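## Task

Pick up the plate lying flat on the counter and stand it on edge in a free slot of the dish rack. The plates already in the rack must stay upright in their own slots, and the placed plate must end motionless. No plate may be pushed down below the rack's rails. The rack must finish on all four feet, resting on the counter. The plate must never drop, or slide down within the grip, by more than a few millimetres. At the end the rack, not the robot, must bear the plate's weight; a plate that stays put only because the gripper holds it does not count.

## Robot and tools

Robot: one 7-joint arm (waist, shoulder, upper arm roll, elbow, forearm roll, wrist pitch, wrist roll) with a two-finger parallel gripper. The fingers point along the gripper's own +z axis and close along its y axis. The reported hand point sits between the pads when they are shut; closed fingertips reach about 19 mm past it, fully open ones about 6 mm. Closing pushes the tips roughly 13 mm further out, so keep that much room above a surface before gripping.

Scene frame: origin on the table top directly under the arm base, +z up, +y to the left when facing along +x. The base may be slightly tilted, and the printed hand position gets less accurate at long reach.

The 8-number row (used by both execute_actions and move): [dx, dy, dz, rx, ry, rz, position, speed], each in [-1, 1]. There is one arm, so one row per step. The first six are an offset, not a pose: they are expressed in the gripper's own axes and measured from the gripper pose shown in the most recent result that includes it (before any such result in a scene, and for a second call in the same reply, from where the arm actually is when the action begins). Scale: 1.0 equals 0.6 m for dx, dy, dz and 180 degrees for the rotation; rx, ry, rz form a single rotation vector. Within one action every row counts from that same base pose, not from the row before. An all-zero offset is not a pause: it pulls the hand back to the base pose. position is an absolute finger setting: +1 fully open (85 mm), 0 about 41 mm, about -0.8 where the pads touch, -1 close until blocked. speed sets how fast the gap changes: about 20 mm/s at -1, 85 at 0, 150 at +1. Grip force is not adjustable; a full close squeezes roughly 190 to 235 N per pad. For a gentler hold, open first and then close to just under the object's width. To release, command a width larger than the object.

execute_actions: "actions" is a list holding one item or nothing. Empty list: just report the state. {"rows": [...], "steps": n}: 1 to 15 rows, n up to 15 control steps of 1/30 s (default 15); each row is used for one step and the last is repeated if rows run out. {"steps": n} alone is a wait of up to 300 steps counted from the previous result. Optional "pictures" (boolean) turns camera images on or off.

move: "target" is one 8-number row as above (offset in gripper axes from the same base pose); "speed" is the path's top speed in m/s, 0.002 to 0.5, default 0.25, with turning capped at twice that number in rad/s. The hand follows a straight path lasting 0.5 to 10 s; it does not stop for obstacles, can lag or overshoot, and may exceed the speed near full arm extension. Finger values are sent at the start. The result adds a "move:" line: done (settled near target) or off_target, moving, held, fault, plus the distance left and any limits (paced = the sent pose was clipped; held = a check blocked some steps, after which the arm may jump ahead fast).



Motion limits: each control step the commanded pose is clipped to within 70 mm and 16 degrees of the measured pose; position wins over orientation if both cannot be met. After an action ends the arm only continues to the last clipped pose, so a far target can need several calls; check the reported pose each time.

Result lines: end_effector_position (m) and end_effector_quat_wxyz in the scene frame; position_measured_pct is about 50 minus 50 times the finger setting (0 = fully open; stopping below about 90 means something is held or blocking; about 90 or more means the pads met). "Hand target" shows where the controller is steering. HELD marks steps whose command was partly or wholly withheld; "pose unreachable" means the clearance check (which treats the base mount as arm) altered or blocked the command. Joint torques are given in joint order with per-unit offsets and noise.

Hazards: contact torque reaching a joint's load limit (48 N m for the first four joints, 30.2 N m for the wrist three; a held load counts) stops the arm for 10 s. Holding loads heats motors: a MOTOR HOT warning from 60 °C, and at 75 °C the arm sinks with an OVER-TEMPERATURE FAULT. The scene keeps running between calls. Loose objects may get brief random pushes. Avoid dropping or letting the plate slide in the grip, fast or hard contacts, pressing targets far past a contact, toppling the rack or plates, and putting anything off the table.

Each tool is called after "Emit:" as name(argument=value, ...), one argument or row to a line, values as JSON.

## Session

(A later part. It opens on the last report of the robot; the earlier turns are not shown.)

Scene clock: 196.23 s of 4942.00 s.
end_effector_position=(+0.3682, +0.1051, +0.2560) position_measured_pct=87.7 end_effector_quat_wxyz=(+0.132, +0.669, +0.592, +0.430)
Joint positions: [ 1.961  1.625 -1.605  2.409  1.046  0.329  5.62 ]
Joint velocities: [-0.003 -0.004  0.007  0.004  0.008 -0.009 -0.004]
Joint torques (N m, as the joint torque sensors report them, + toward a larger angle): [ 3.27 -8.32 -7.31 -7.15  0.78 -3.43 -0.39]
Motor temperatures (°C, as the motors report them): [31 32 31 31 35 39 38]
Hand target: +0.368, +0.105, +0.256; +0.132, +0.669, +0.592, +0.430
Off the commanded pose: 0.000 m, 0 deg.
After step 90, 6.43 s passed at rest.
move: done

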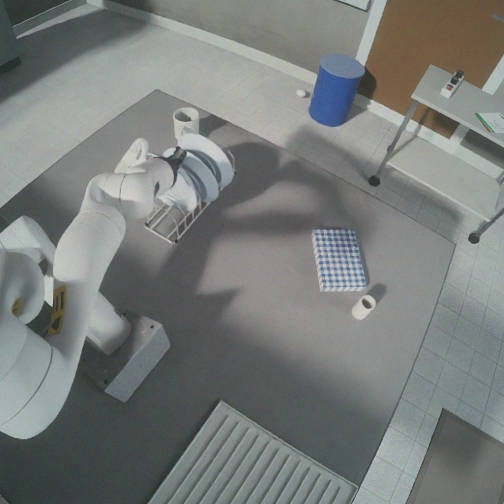

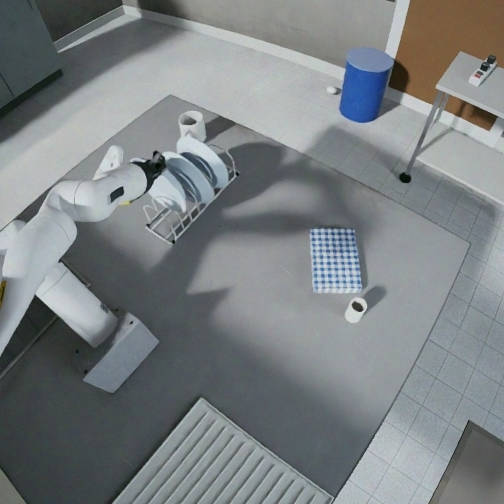

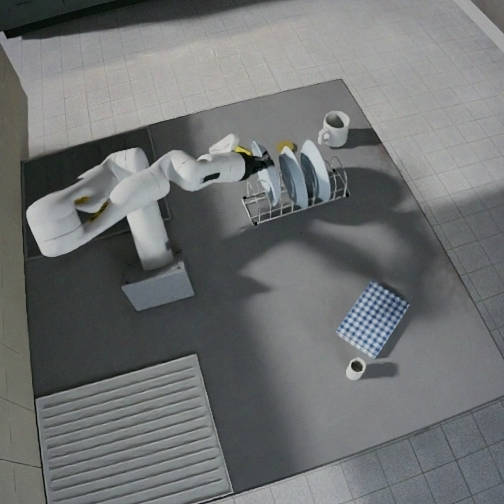

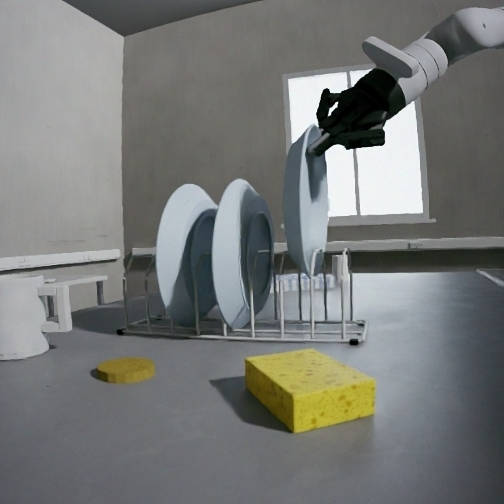

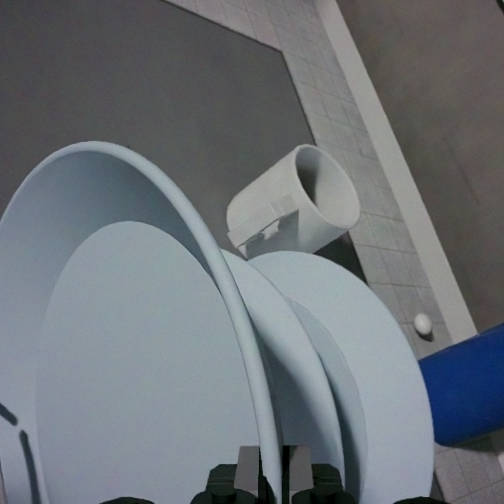

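Emit:
move(
  target=[-0.0175,-0.0285,0.0249,0,0,0,-1,0],
  speed=0.02,
)

Emit:
zoom_image(
  camera="cam_low",
  region=[200, 130, 400, 350],
)

Emit:
zoom_image(
  camera="cam_high",
  region=[230, 130, 330, 230],
)

Scene clock: 201.67 s of 4942.00 s.
end_effector_position=(+0.3683, +0.1050, +0.2311) position_measured_pct=87.7 end_effector_quat_wxyz=(+0.132, +0.669, +0.592, +0.431)
Joint positions: [ 1.917  1.575 -1.466  2.448  1.172  0.177  5.566]
Joint velocities: [-0.009 -0.016  0.017  0.005  0.015 -0.024 -0.011]
Joint torques (N m, as the joint torque sensors report them, + toward a larger angle): [ 3.31 -8.17 -6.74 -6.71  0.34 -3.37 -0.34]
Motor temperatures (°C, as the motors report them): [31 32 31 31 35 39 38]
Hand target: +0.368, +0.105, +0.231; +0.132, +0.669, +0.592, +0.430
Off the commanded pose: 0.000 m, 0 deg.
After step 90, 0.93 s passed at rest.
move: done

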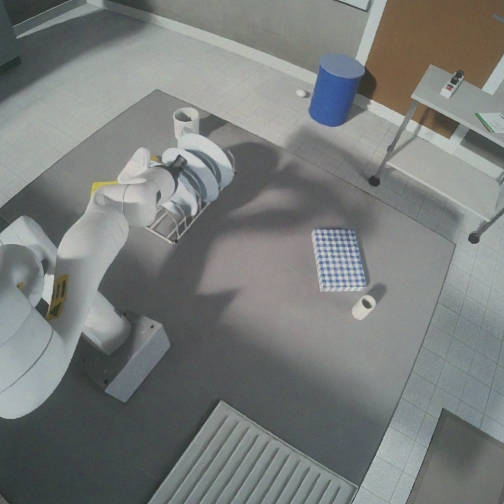

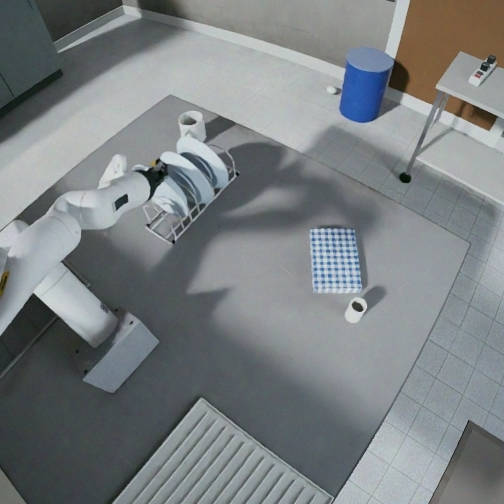

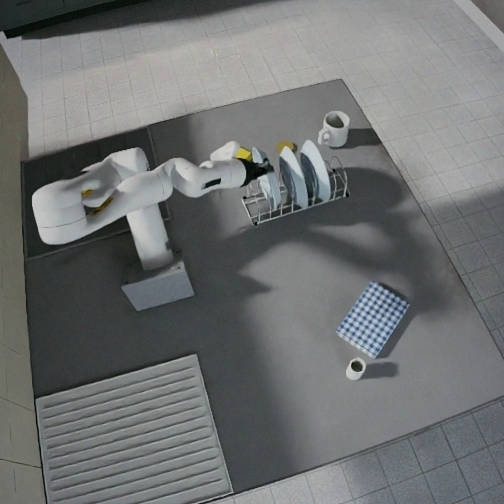

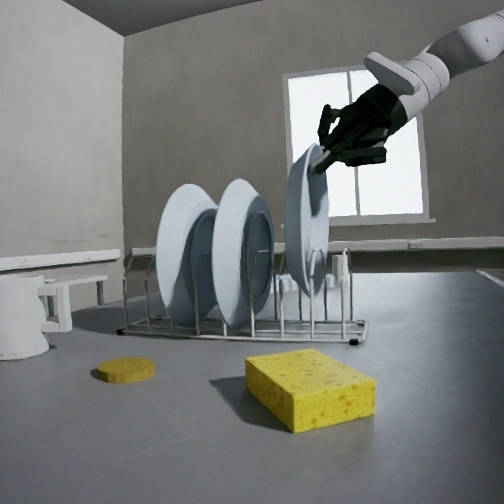

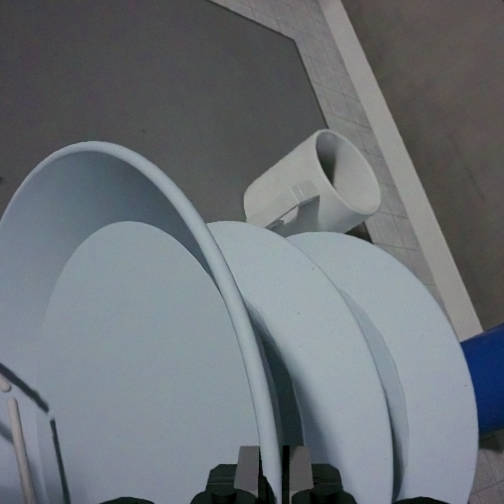

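Region (200, 130, 400, 350) of cam_low's 504x504 image, scaled by 2.291, with more detail than that image has; it fills the left 458 columns of this view, and the rest is white.

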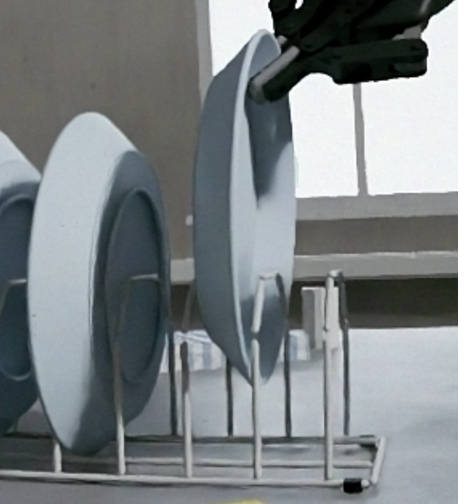

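Region (230, 130, 330, 230) of cam_high's 504x504 image, scaled by 5.040, with more detail than that image has.

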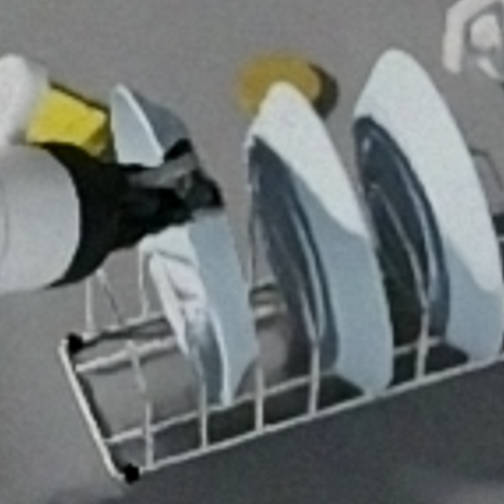

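Emit:
move(
  target=[-0.021,-0.0342,0.0298,0,0,0,-1,0],
  speed=0.015,
)

Emit:
zoom_image(
  camera="cam_low",
  region=[200, 130, 400, 350],
)

Emit:
zoom_image(
  camera="cam_high",
  region=[230, 130, 330, 230],
)

Scene clock: 208.47 s of 4942.00 s.
end_effector_position=(+0.3684, +0.1049, +0.2012) position_measured_pct=87.7 end_effector_quat_wxyz=(+0.132, +0.669, +0.592, +0.431)
Joint positions: [ 1.785  1.411 -1.175  2.488  1.222 -0.173  5.614]
Joint velocities: [-0.024 -0.027  0.038  0.01  -0.031 -0.054  0.038]
Joint torques (N m, as the joint torque sensors report them, + toward a larger angle): [ 4.75 -8.69 -4.57 -4.46  0.01 -3.36  0.01]
Motor temperatures (°C, as the motors report them): [31 32 31 31 35 39 38]
Hand target: +0.368, +0.105, +0.201; +0.132, +0.668, +0.592, +0.431
Off the commanded pose: 0.000 m, 0 deg.
After step 90, 1.60 s passed at rest.
move: done

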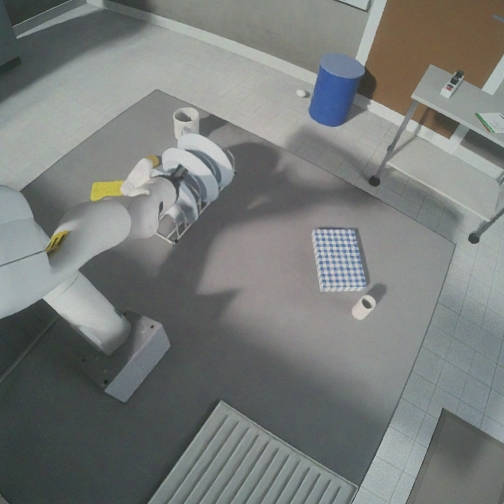

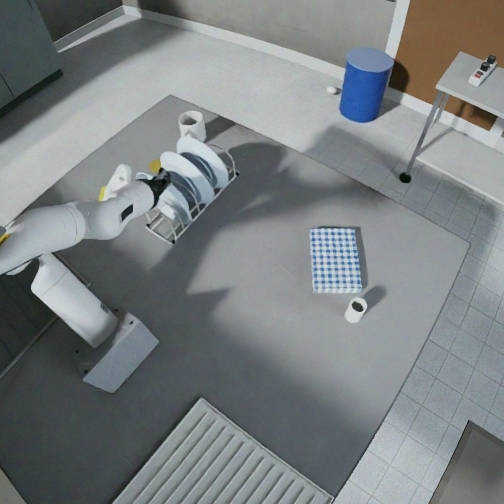

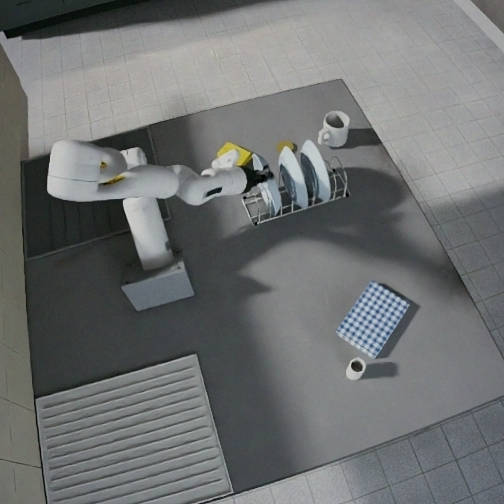

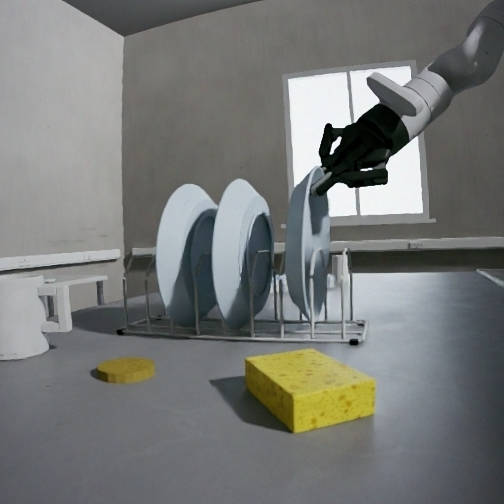

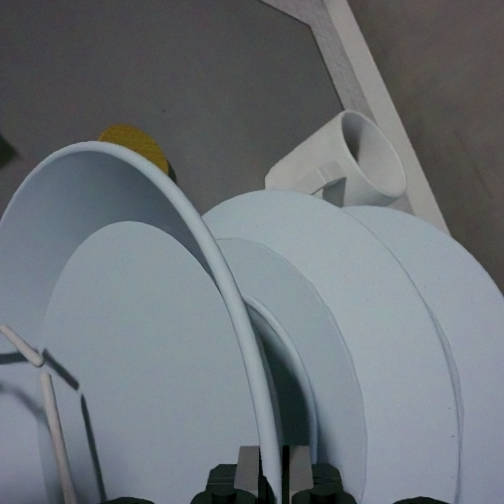

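Region (200, 130, 400, 350) of cam_low's 504x504 image, scaled by 2.291, with more detail than that image has; it fills the left 458 columns of this view, and the rest is white.

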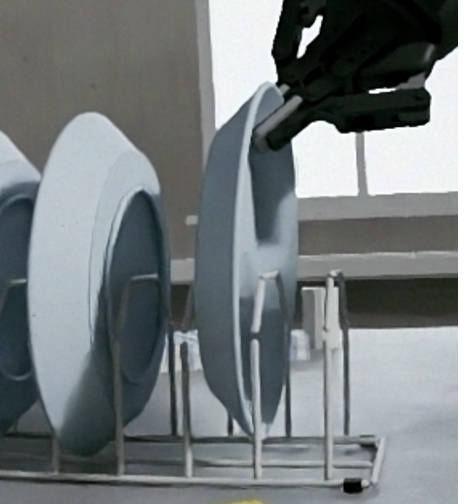

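Region (230, 130, 330, 230) of cam_high's 504x504 image, scaled by 5.040, with more detail than that image has.

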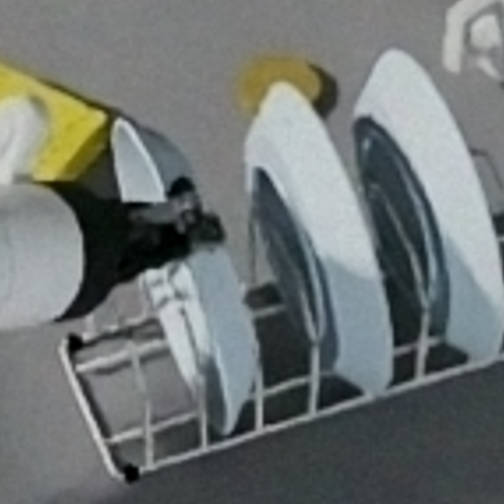

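Emit:
move(
  target=[-0.0049,-0.008,0.007,0,0,0,-1,0],
  speed=0.008,
)

Emit:
zoom_image(
  camera="cam_low",
  region=[210, 260, 370, 350],
)

Emit:
zoom_image(
  camera="cam_head_left",
  region=[130, 150, 230, 250],
)

Scene clock: 213.27 s of 4942.00 s.
end_effector_position=(+0.3685, +0.1049, +0.1942) position_measured_pct=87.7 end_effector_quat_wxyz=(+0.132, +0.668, +0.592, +0.431)
Joint positions: [ 1.749  1.393 -1.12   2.496  1.19  -0.235  5.668]
Joint velocities: [-0.007 -0.002  0.009  0.002 -0.01  -0.012  0.012]
Joint torques (N m, as the joint torque sensors report them, + toward a larger angle): [ 4.69 -8.79 -4.86 -4.8   0.15 -3.33 -0.26]
Motor temperatures (°C, as the motors report them): [31 32 31 31 35 39 38]
Hand target: +0.368, +0.105, +0.194; +0.131, +0.668, +0.592, +0.431
Off the commanded pose: 0.000 m, 0 deg.
After step 90, 0.73 s passed at rest.
move: done

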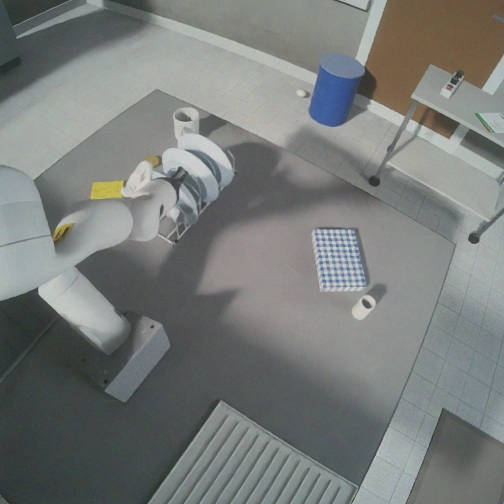

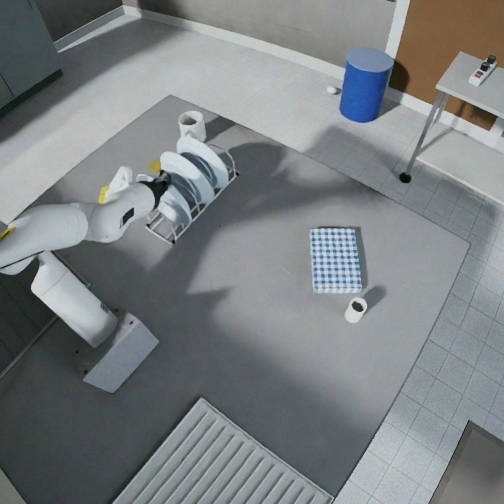

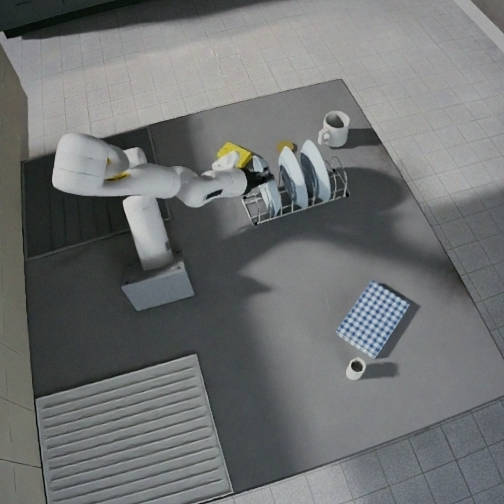

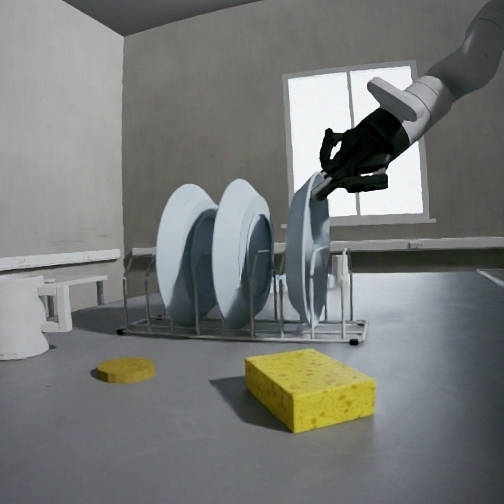

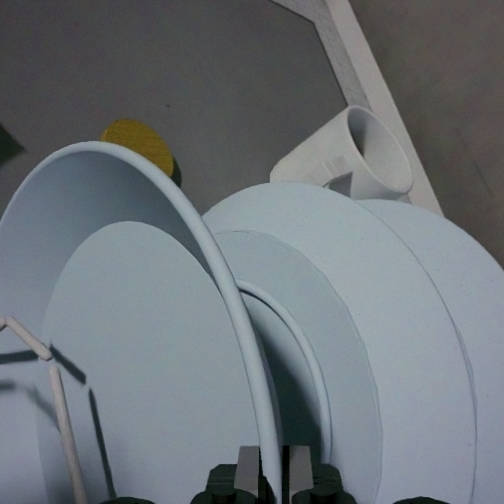

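Region (210, 260, 370, 350) of cam_low's 504x504 image, scaled by 3.150, with more detail than that image has; it fills the top 284 rows of this view, and the rest is white.

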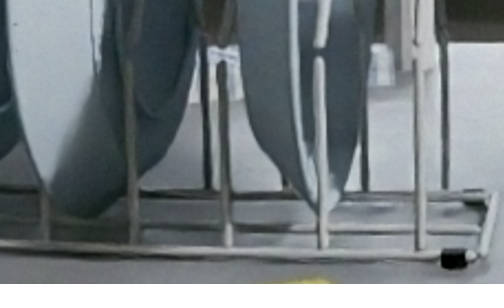

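Region (130, 150, 230, 250) of cam_head_left's 504x504 image, scaled by 5.040, with more detail than that image has.

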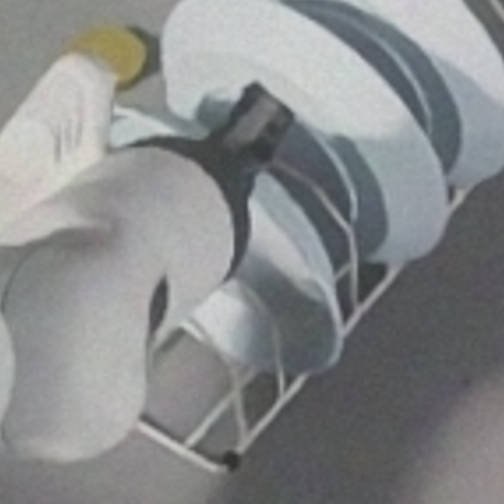

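Emit:
move(
  target=[-0.0021,-0.0034,0.003,0,0,0,-1,0],
  speed=0.005,
)

Emit:
zoom_image(
  camera="cam_low",
  region=[210, 260, 370, 350],
)

Scene clock: 217.37 s of 4942.00 s.
end_effector_position=(+0.3685, +0.1048, +0.1913) position_measured_pct=87.7 end_effector_quat_wxyz=(+0.132, +0.668, +0.592, +0.431)
Joint positions: [ 1.735  1.389 -1.099  2.499  1.176 -0.258  5.691]
Joint velocities: [-0.004 -0.001  0.004  0.001 -0.005 -0.006  0.007]
Joint torques (N m, as the joint torque sensors report them, + toward a larger angle): [ 4.56 -8.38 -4.32 -3.98  0.52 -3.37 -0.22]
Motor temperatures (°C, as the motors report them): [31 32 31 31 35 39 38]
Hand target: +0.368, +0.105, +0.191; +0.131, +0.668, +0.592, +0.431
Off the commanded pose: 0.000 m, 0 deg.
After step 90, 0.30 s passed at rest.
move: done

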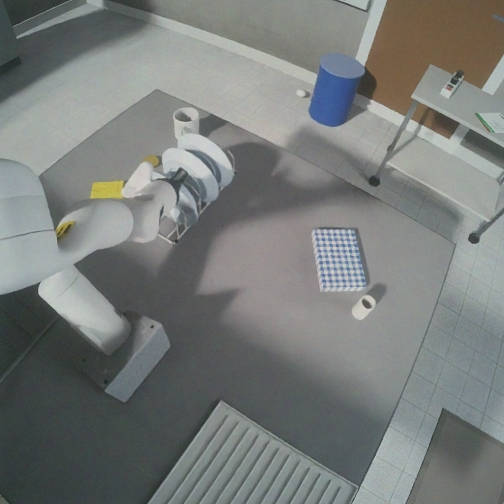

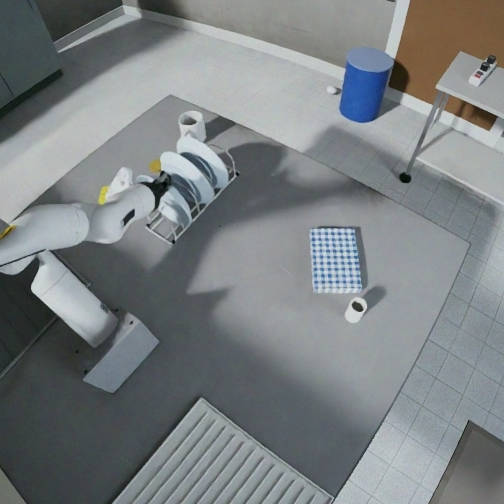

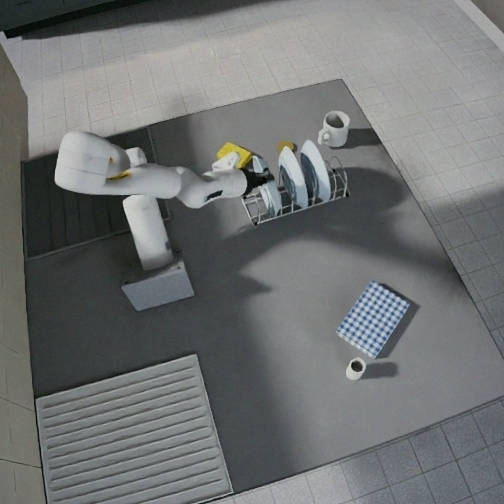

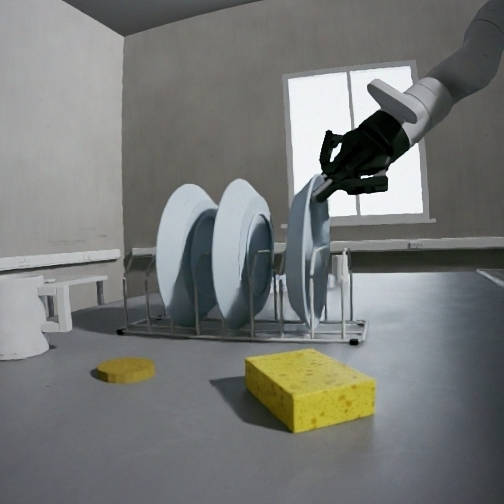

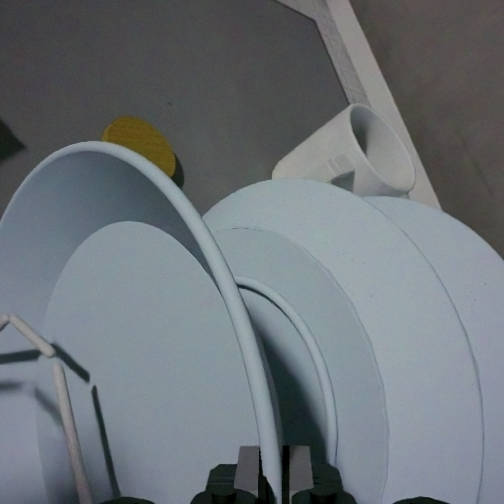

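Region (210, 260, 370, 350) of cam_low's 504x504 image, scaled by 3.150, with more detail than that image has; it fills the top 284 rows of this view, and the rest is white.

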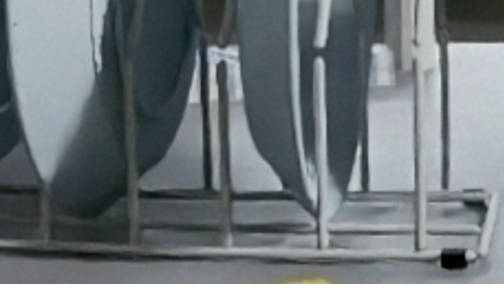

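Emit:
move(
  target=[-0.0014,-0.0023,0.002,0,0,0,-1,0],
  speed=0.004,
)

Emit:
zoom_image(
  camera="cam_low",
  region=[210, 260, 370, 350],
)

Scene clock: 220.97 s of 4942.00 s.
end_effector_position=(+0.3688, +0.1048, +0.1907) position_measured_pct=87.7 end_effector_quat_wxyz=(+0.133, +0.668, +0.591, +0.432)
Joint positions: [ 1.728  1.385 -1.087  2.502  1.168 -0.275  5.704]
Joint velocities: [-0.004 -0.003  0.005  0.001 -0.001 -0.007  0.003]
Joint torques (N m, as the joint torque sensors report them, + toward a larger angle): [ 2.21 -8.56 -3.22 -3.75  0.31 -1.6  -0.09]
Motor temperatures (°C, as the motors report them): [31 32 31 31 35 39 38]
Hand target: +0.368, +0.105, +0.189; +0.132, +0.668, +0.592, +0.431
Off the commanded pose: 0.001 m, 0 deg.
move: done

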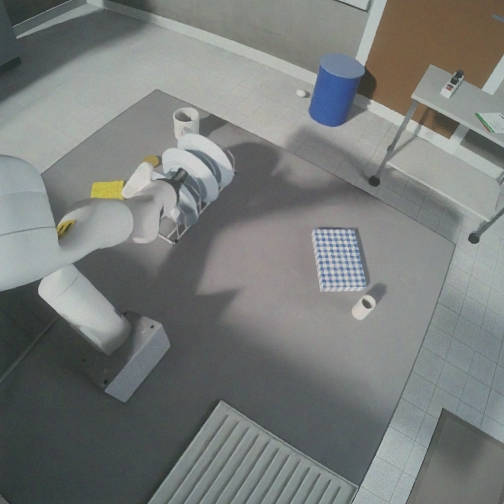

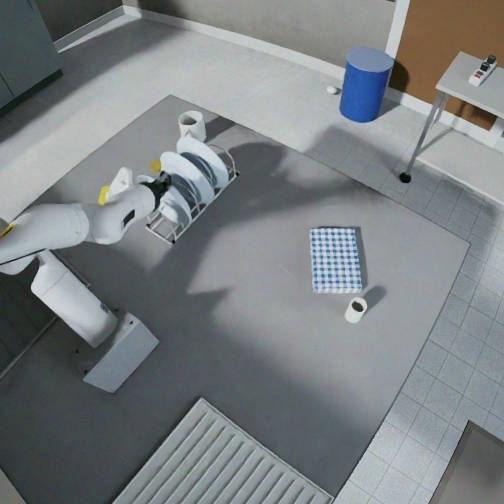

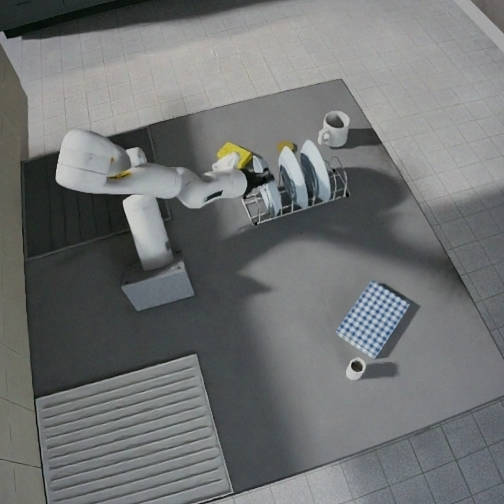

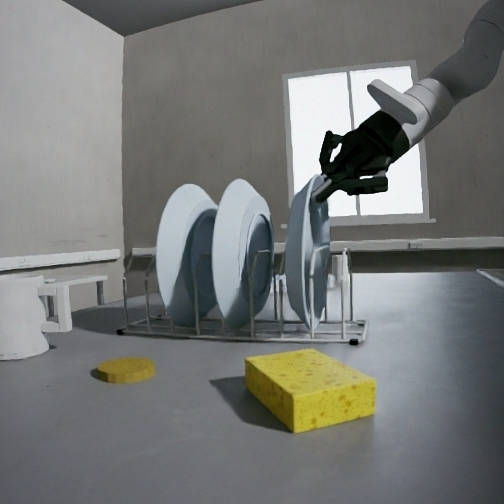

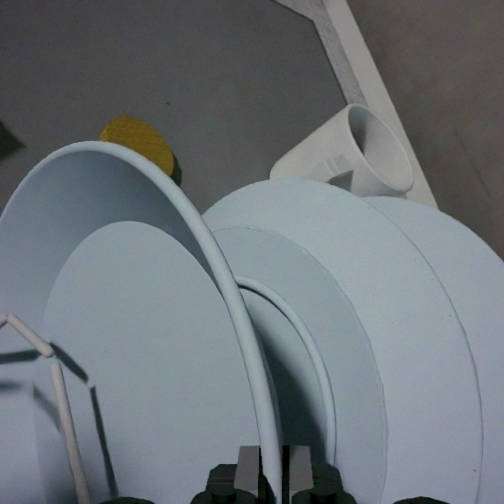

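Region (210, 260, 370, 350) of cam_low's 504x504 image, scaled by 3.150, with more detail than that image has; it fills the top 284 rows of this view, and the rest is white.

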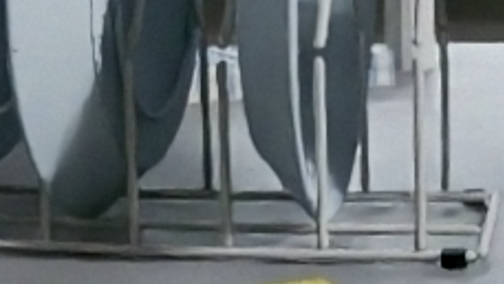

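Contact with the rails. Open slowly.

Emit:
move(
  target=[0,0,0,0,0,0,-0.55,-1],
)

Emit:
zoom_image(
  camera="cam_low",
  region=[200, 130, 400, 350],
)

Scene clock: 224.40 s of 4942.00 s.
end_effector_position=(+0.3688, +0.1048, +0.1907) position_measured_pct=77.8 end_effector_quat_wxyz=(+0.133, +0.668, +0.591, +0.432)
Joint positions: [ 1.728  1.385 -1.087  2.502  1.168 -0.275  5.704]
Joint velocities: [ 0.    -0.     0.    -0.001  0.001  0.    -0.   ]
Joint torques (N m, as the joint torque sensors report them, + toward a larger angle): [ 3.65 -8.61 -4.02 -3.37  0.36 -2.36 -0.14]
Motor temperatures (°C, as the motors report them): [31 32 31 31 35 39 38]
Hand target: +0.369, +0.105, +0.191; +0.133, +0.668, +0.591, +0.432
Off the commanded pose: 0.000 m, 0 deg.
move: done

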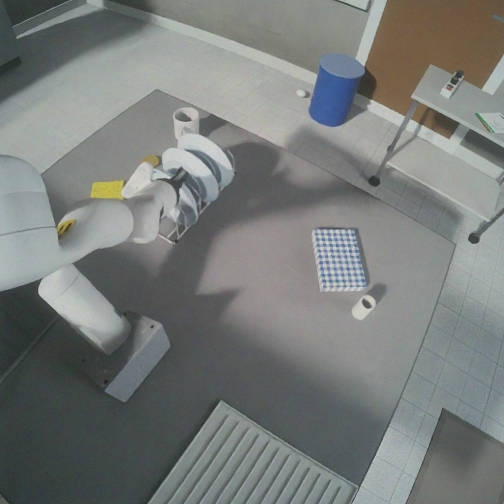

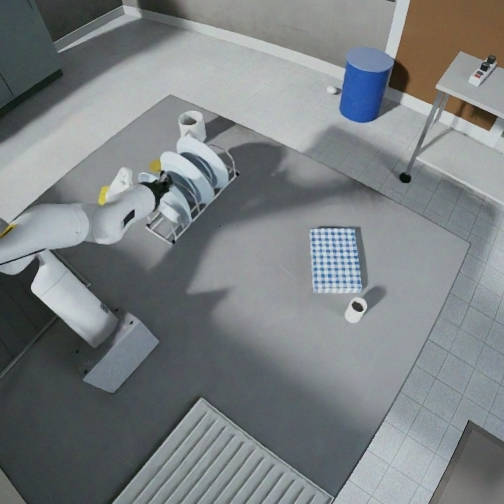

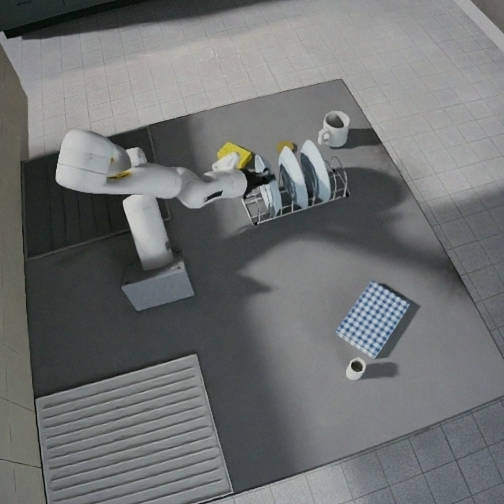

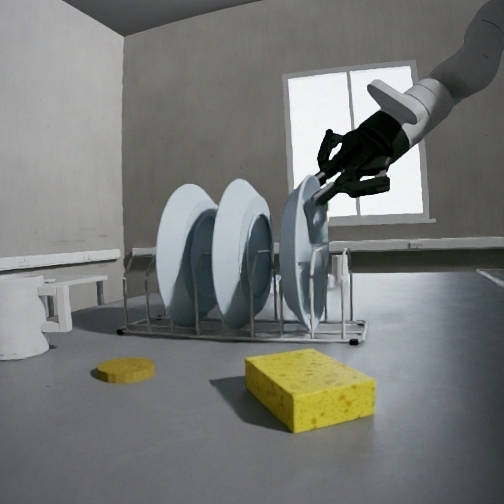

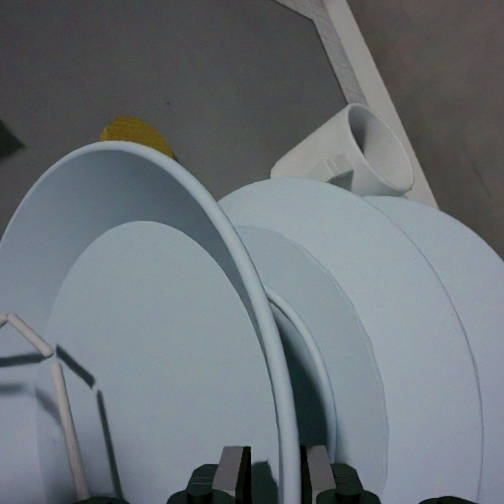

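Region (200, 130, 400, 350) of cam_low's 504x504 image, scaled by 2.291, with more detail than that image has; it fills the left 458 columns of this view, and the rest is white.

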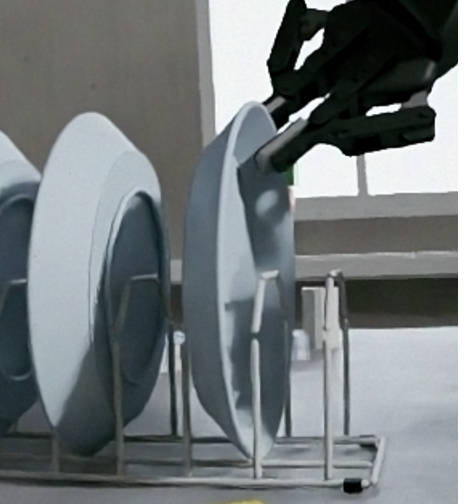

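Emit:
move(
  target=[0,0,0,0,0,0,-0.2,-1],
)

Emit:
move(
  target=[0,0.015,-0.045,0,0,0,-0.2,-1],
  speed=0.04,
)

Emit:
zoom_image(
  camera="cam_low",
  region=[200, 130, 400, 350],
)

Scene clock: 229.70 s of 4942.00 s.
end_effector_position=(+0.3688, +0.1048, +0.1907) position_measured_pct=59.9 end_effector_quat_wxyz=(+0.133, +0.668, +0.591, +0.432)
Joint positions: [ 1.728  1.385 -1.087  2.502  1.168 -0.275  5.704]
Joint velocities: [-0.001 -0.001  0.     0.001 -0.     0.001  0.001]
Joint torques (N m, as the joint torque sensors report them, + toward a larger angle): [ 3.64 -8.56 -3.91 -3.22  0.33 -2.29 -0.3 ]
Motor temperatures (°C, as the motors report them): [31 32 31 31 35 39 38]
Hand target: +0.369, +0.105, +0.191; +0.133, +0.668, +0.591, +0.432
Off the commanded pose: 0.000 m, 0 deg.
After step 90, 1.17 s passed at rest.
move: done

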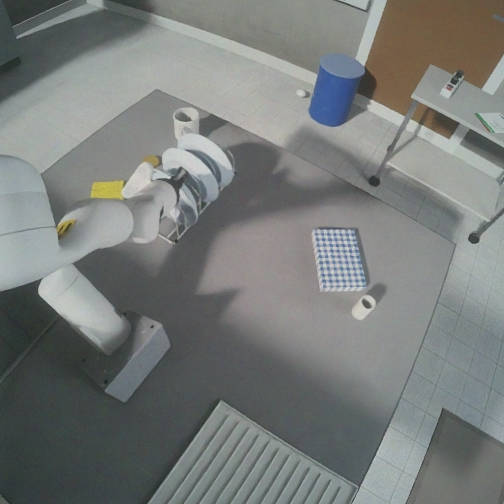

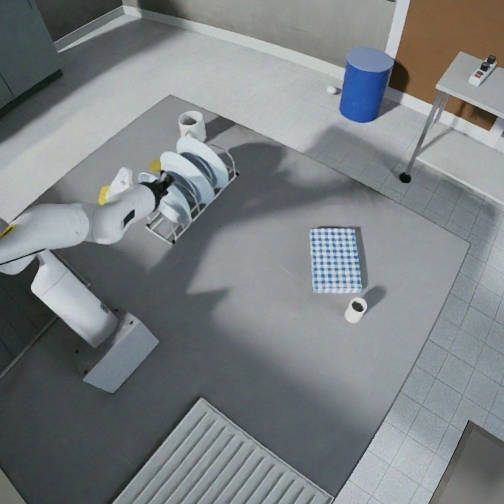

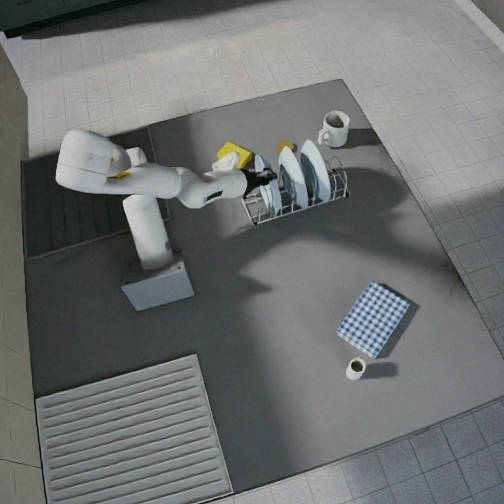

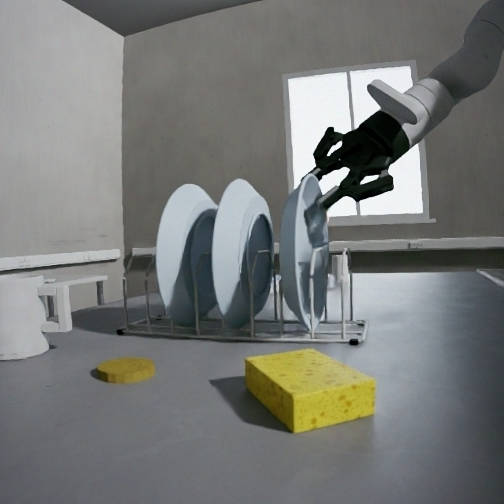

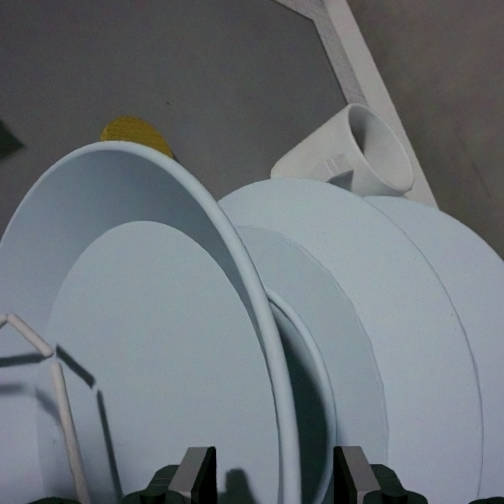

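Scene clock: 230.77 s of 4942.00 s.
end_effector_position=(+0.3552, +0.0936, +0.2127) position_measured_pct=59.9 end_effector_quat_wxyz=(+0.140, +0.669, +0.588, +0.432)
Joint positions: [ 1.936  1.566 -1.341  2.485  1.315  0.087  5.518]
Joint velocities: [ 0.095  0.267 -0.253 -0.04  -0.158  0.39   0.128]
Joint torques (N m, as the joint torque sensors report them, + toward a larger angle): [ 2.47 -9.68 -5.14 -4.79  0.36 -2.29 -0.17]
Motor temperatures (°C, as the motors report them): [31 32 31 31 35 39 38]
Hand target: +0.355, +0.093, +0.213; +0.137, +0.669, +0.589, +0.432
Off the commanded pose: 0.000 m, 1 deg.
move: done

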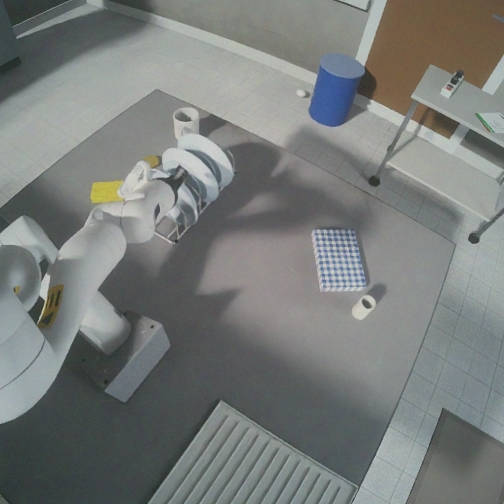

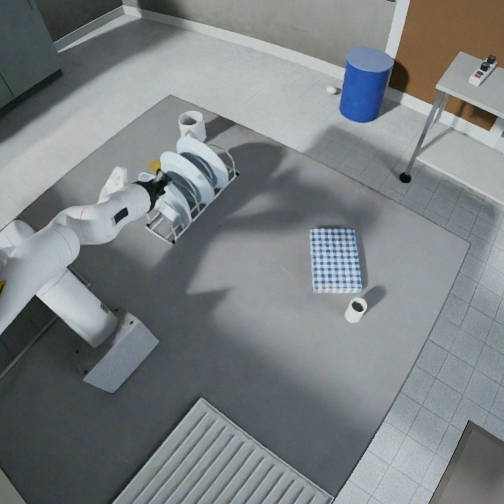

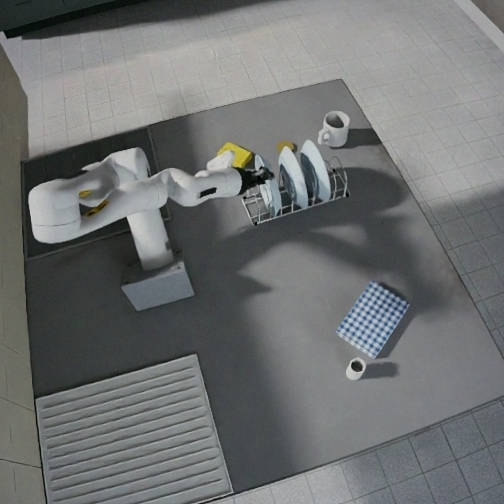

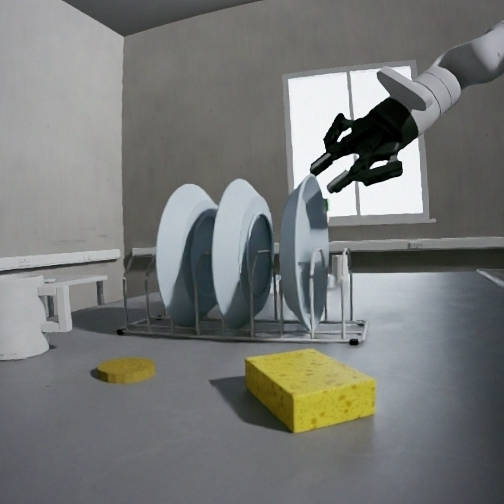

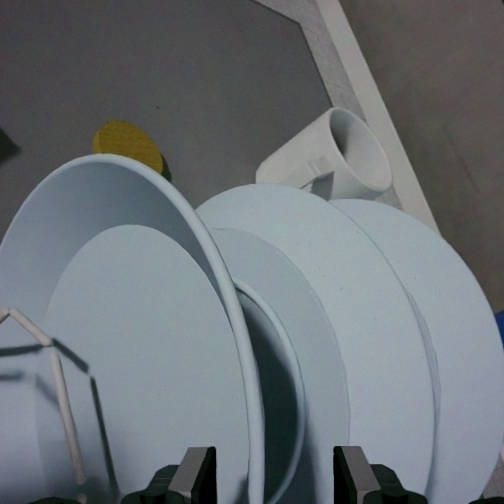

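Region (200, 130, 400, 350) of cam_low's 504x504 image, scaled by 2.291, with more detail than that image has; it fills the left 458 columns of this view, and the rest is white.

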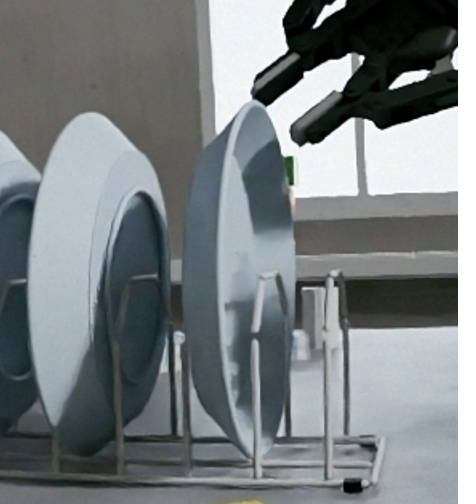

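Emit:
move(
  target=[0,0.04,-0.08,0,0,0,-0.2,-1],
  speed=0.08,
)

Scene clock: 233.77 s of 4942.00 s.
end_effector_position=(+0.3353, +0.0715, +0.2576) position_measured_pct=59.9 end_effector_quat_wxyz=(+0.140, +0.670, +0.588, +0.432)
Joint positions: [ 2.122  1.757 -1.627  2.39   0.942  0.523  5.8  ]
Joint velocities: [ 0.003  0.009 -0.003 -0.005 -0.007  0.009  0.009]
Joint torques (N m, as the joint torque sensors report them, + toward a larger angle): [ 1.06 -8.83 -6.7  -5.92  0.15 -2.15 -0.21]
Motor temperatures (°C, as the motors report them): [31 32 31 31 35 39 38]
Hand target: +0.335, +0.071, +0.258; +0.139, +0.670, +0.587, +0.432
Off the commanded pose: 0.000 m, 0 deg.
move: done

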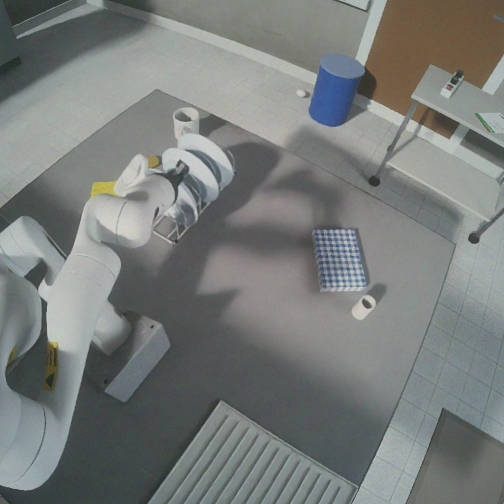

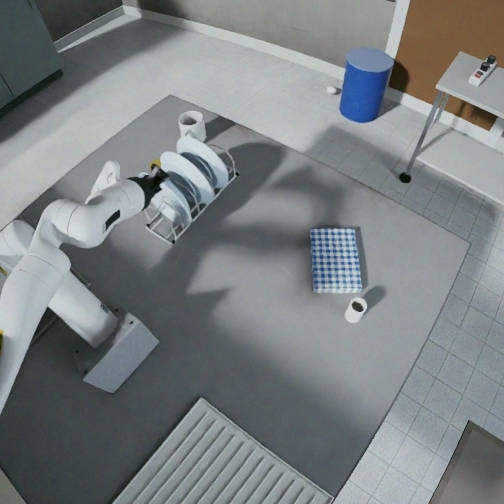

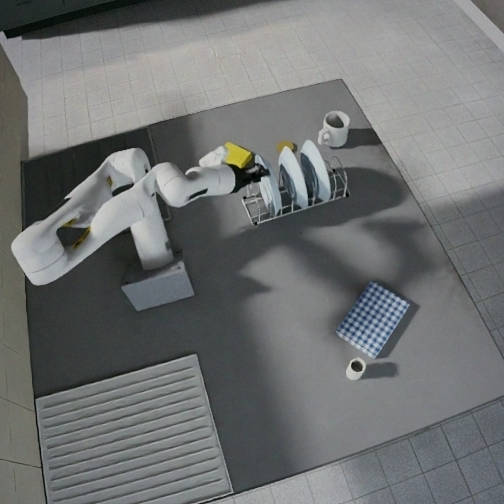

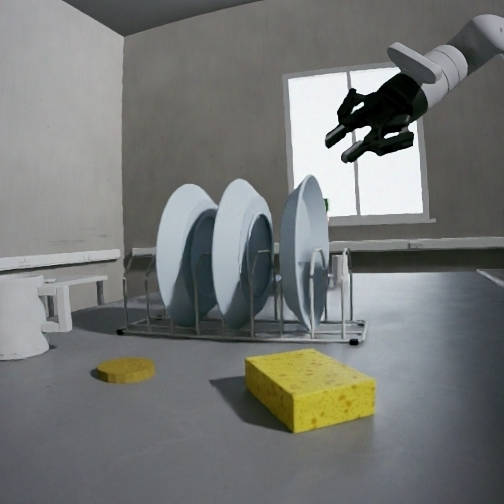

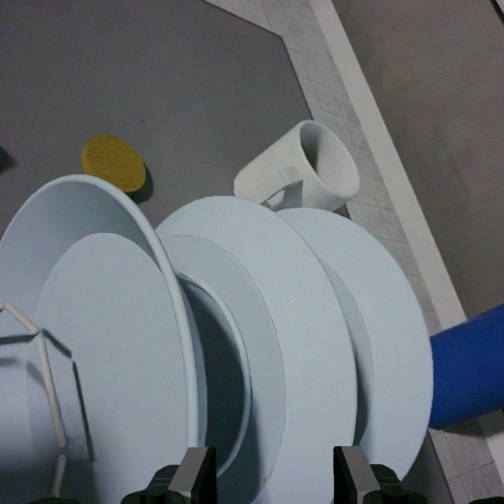

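Emit:
finished_scene(
  scene=1,
)

The scene is finished: the task was done.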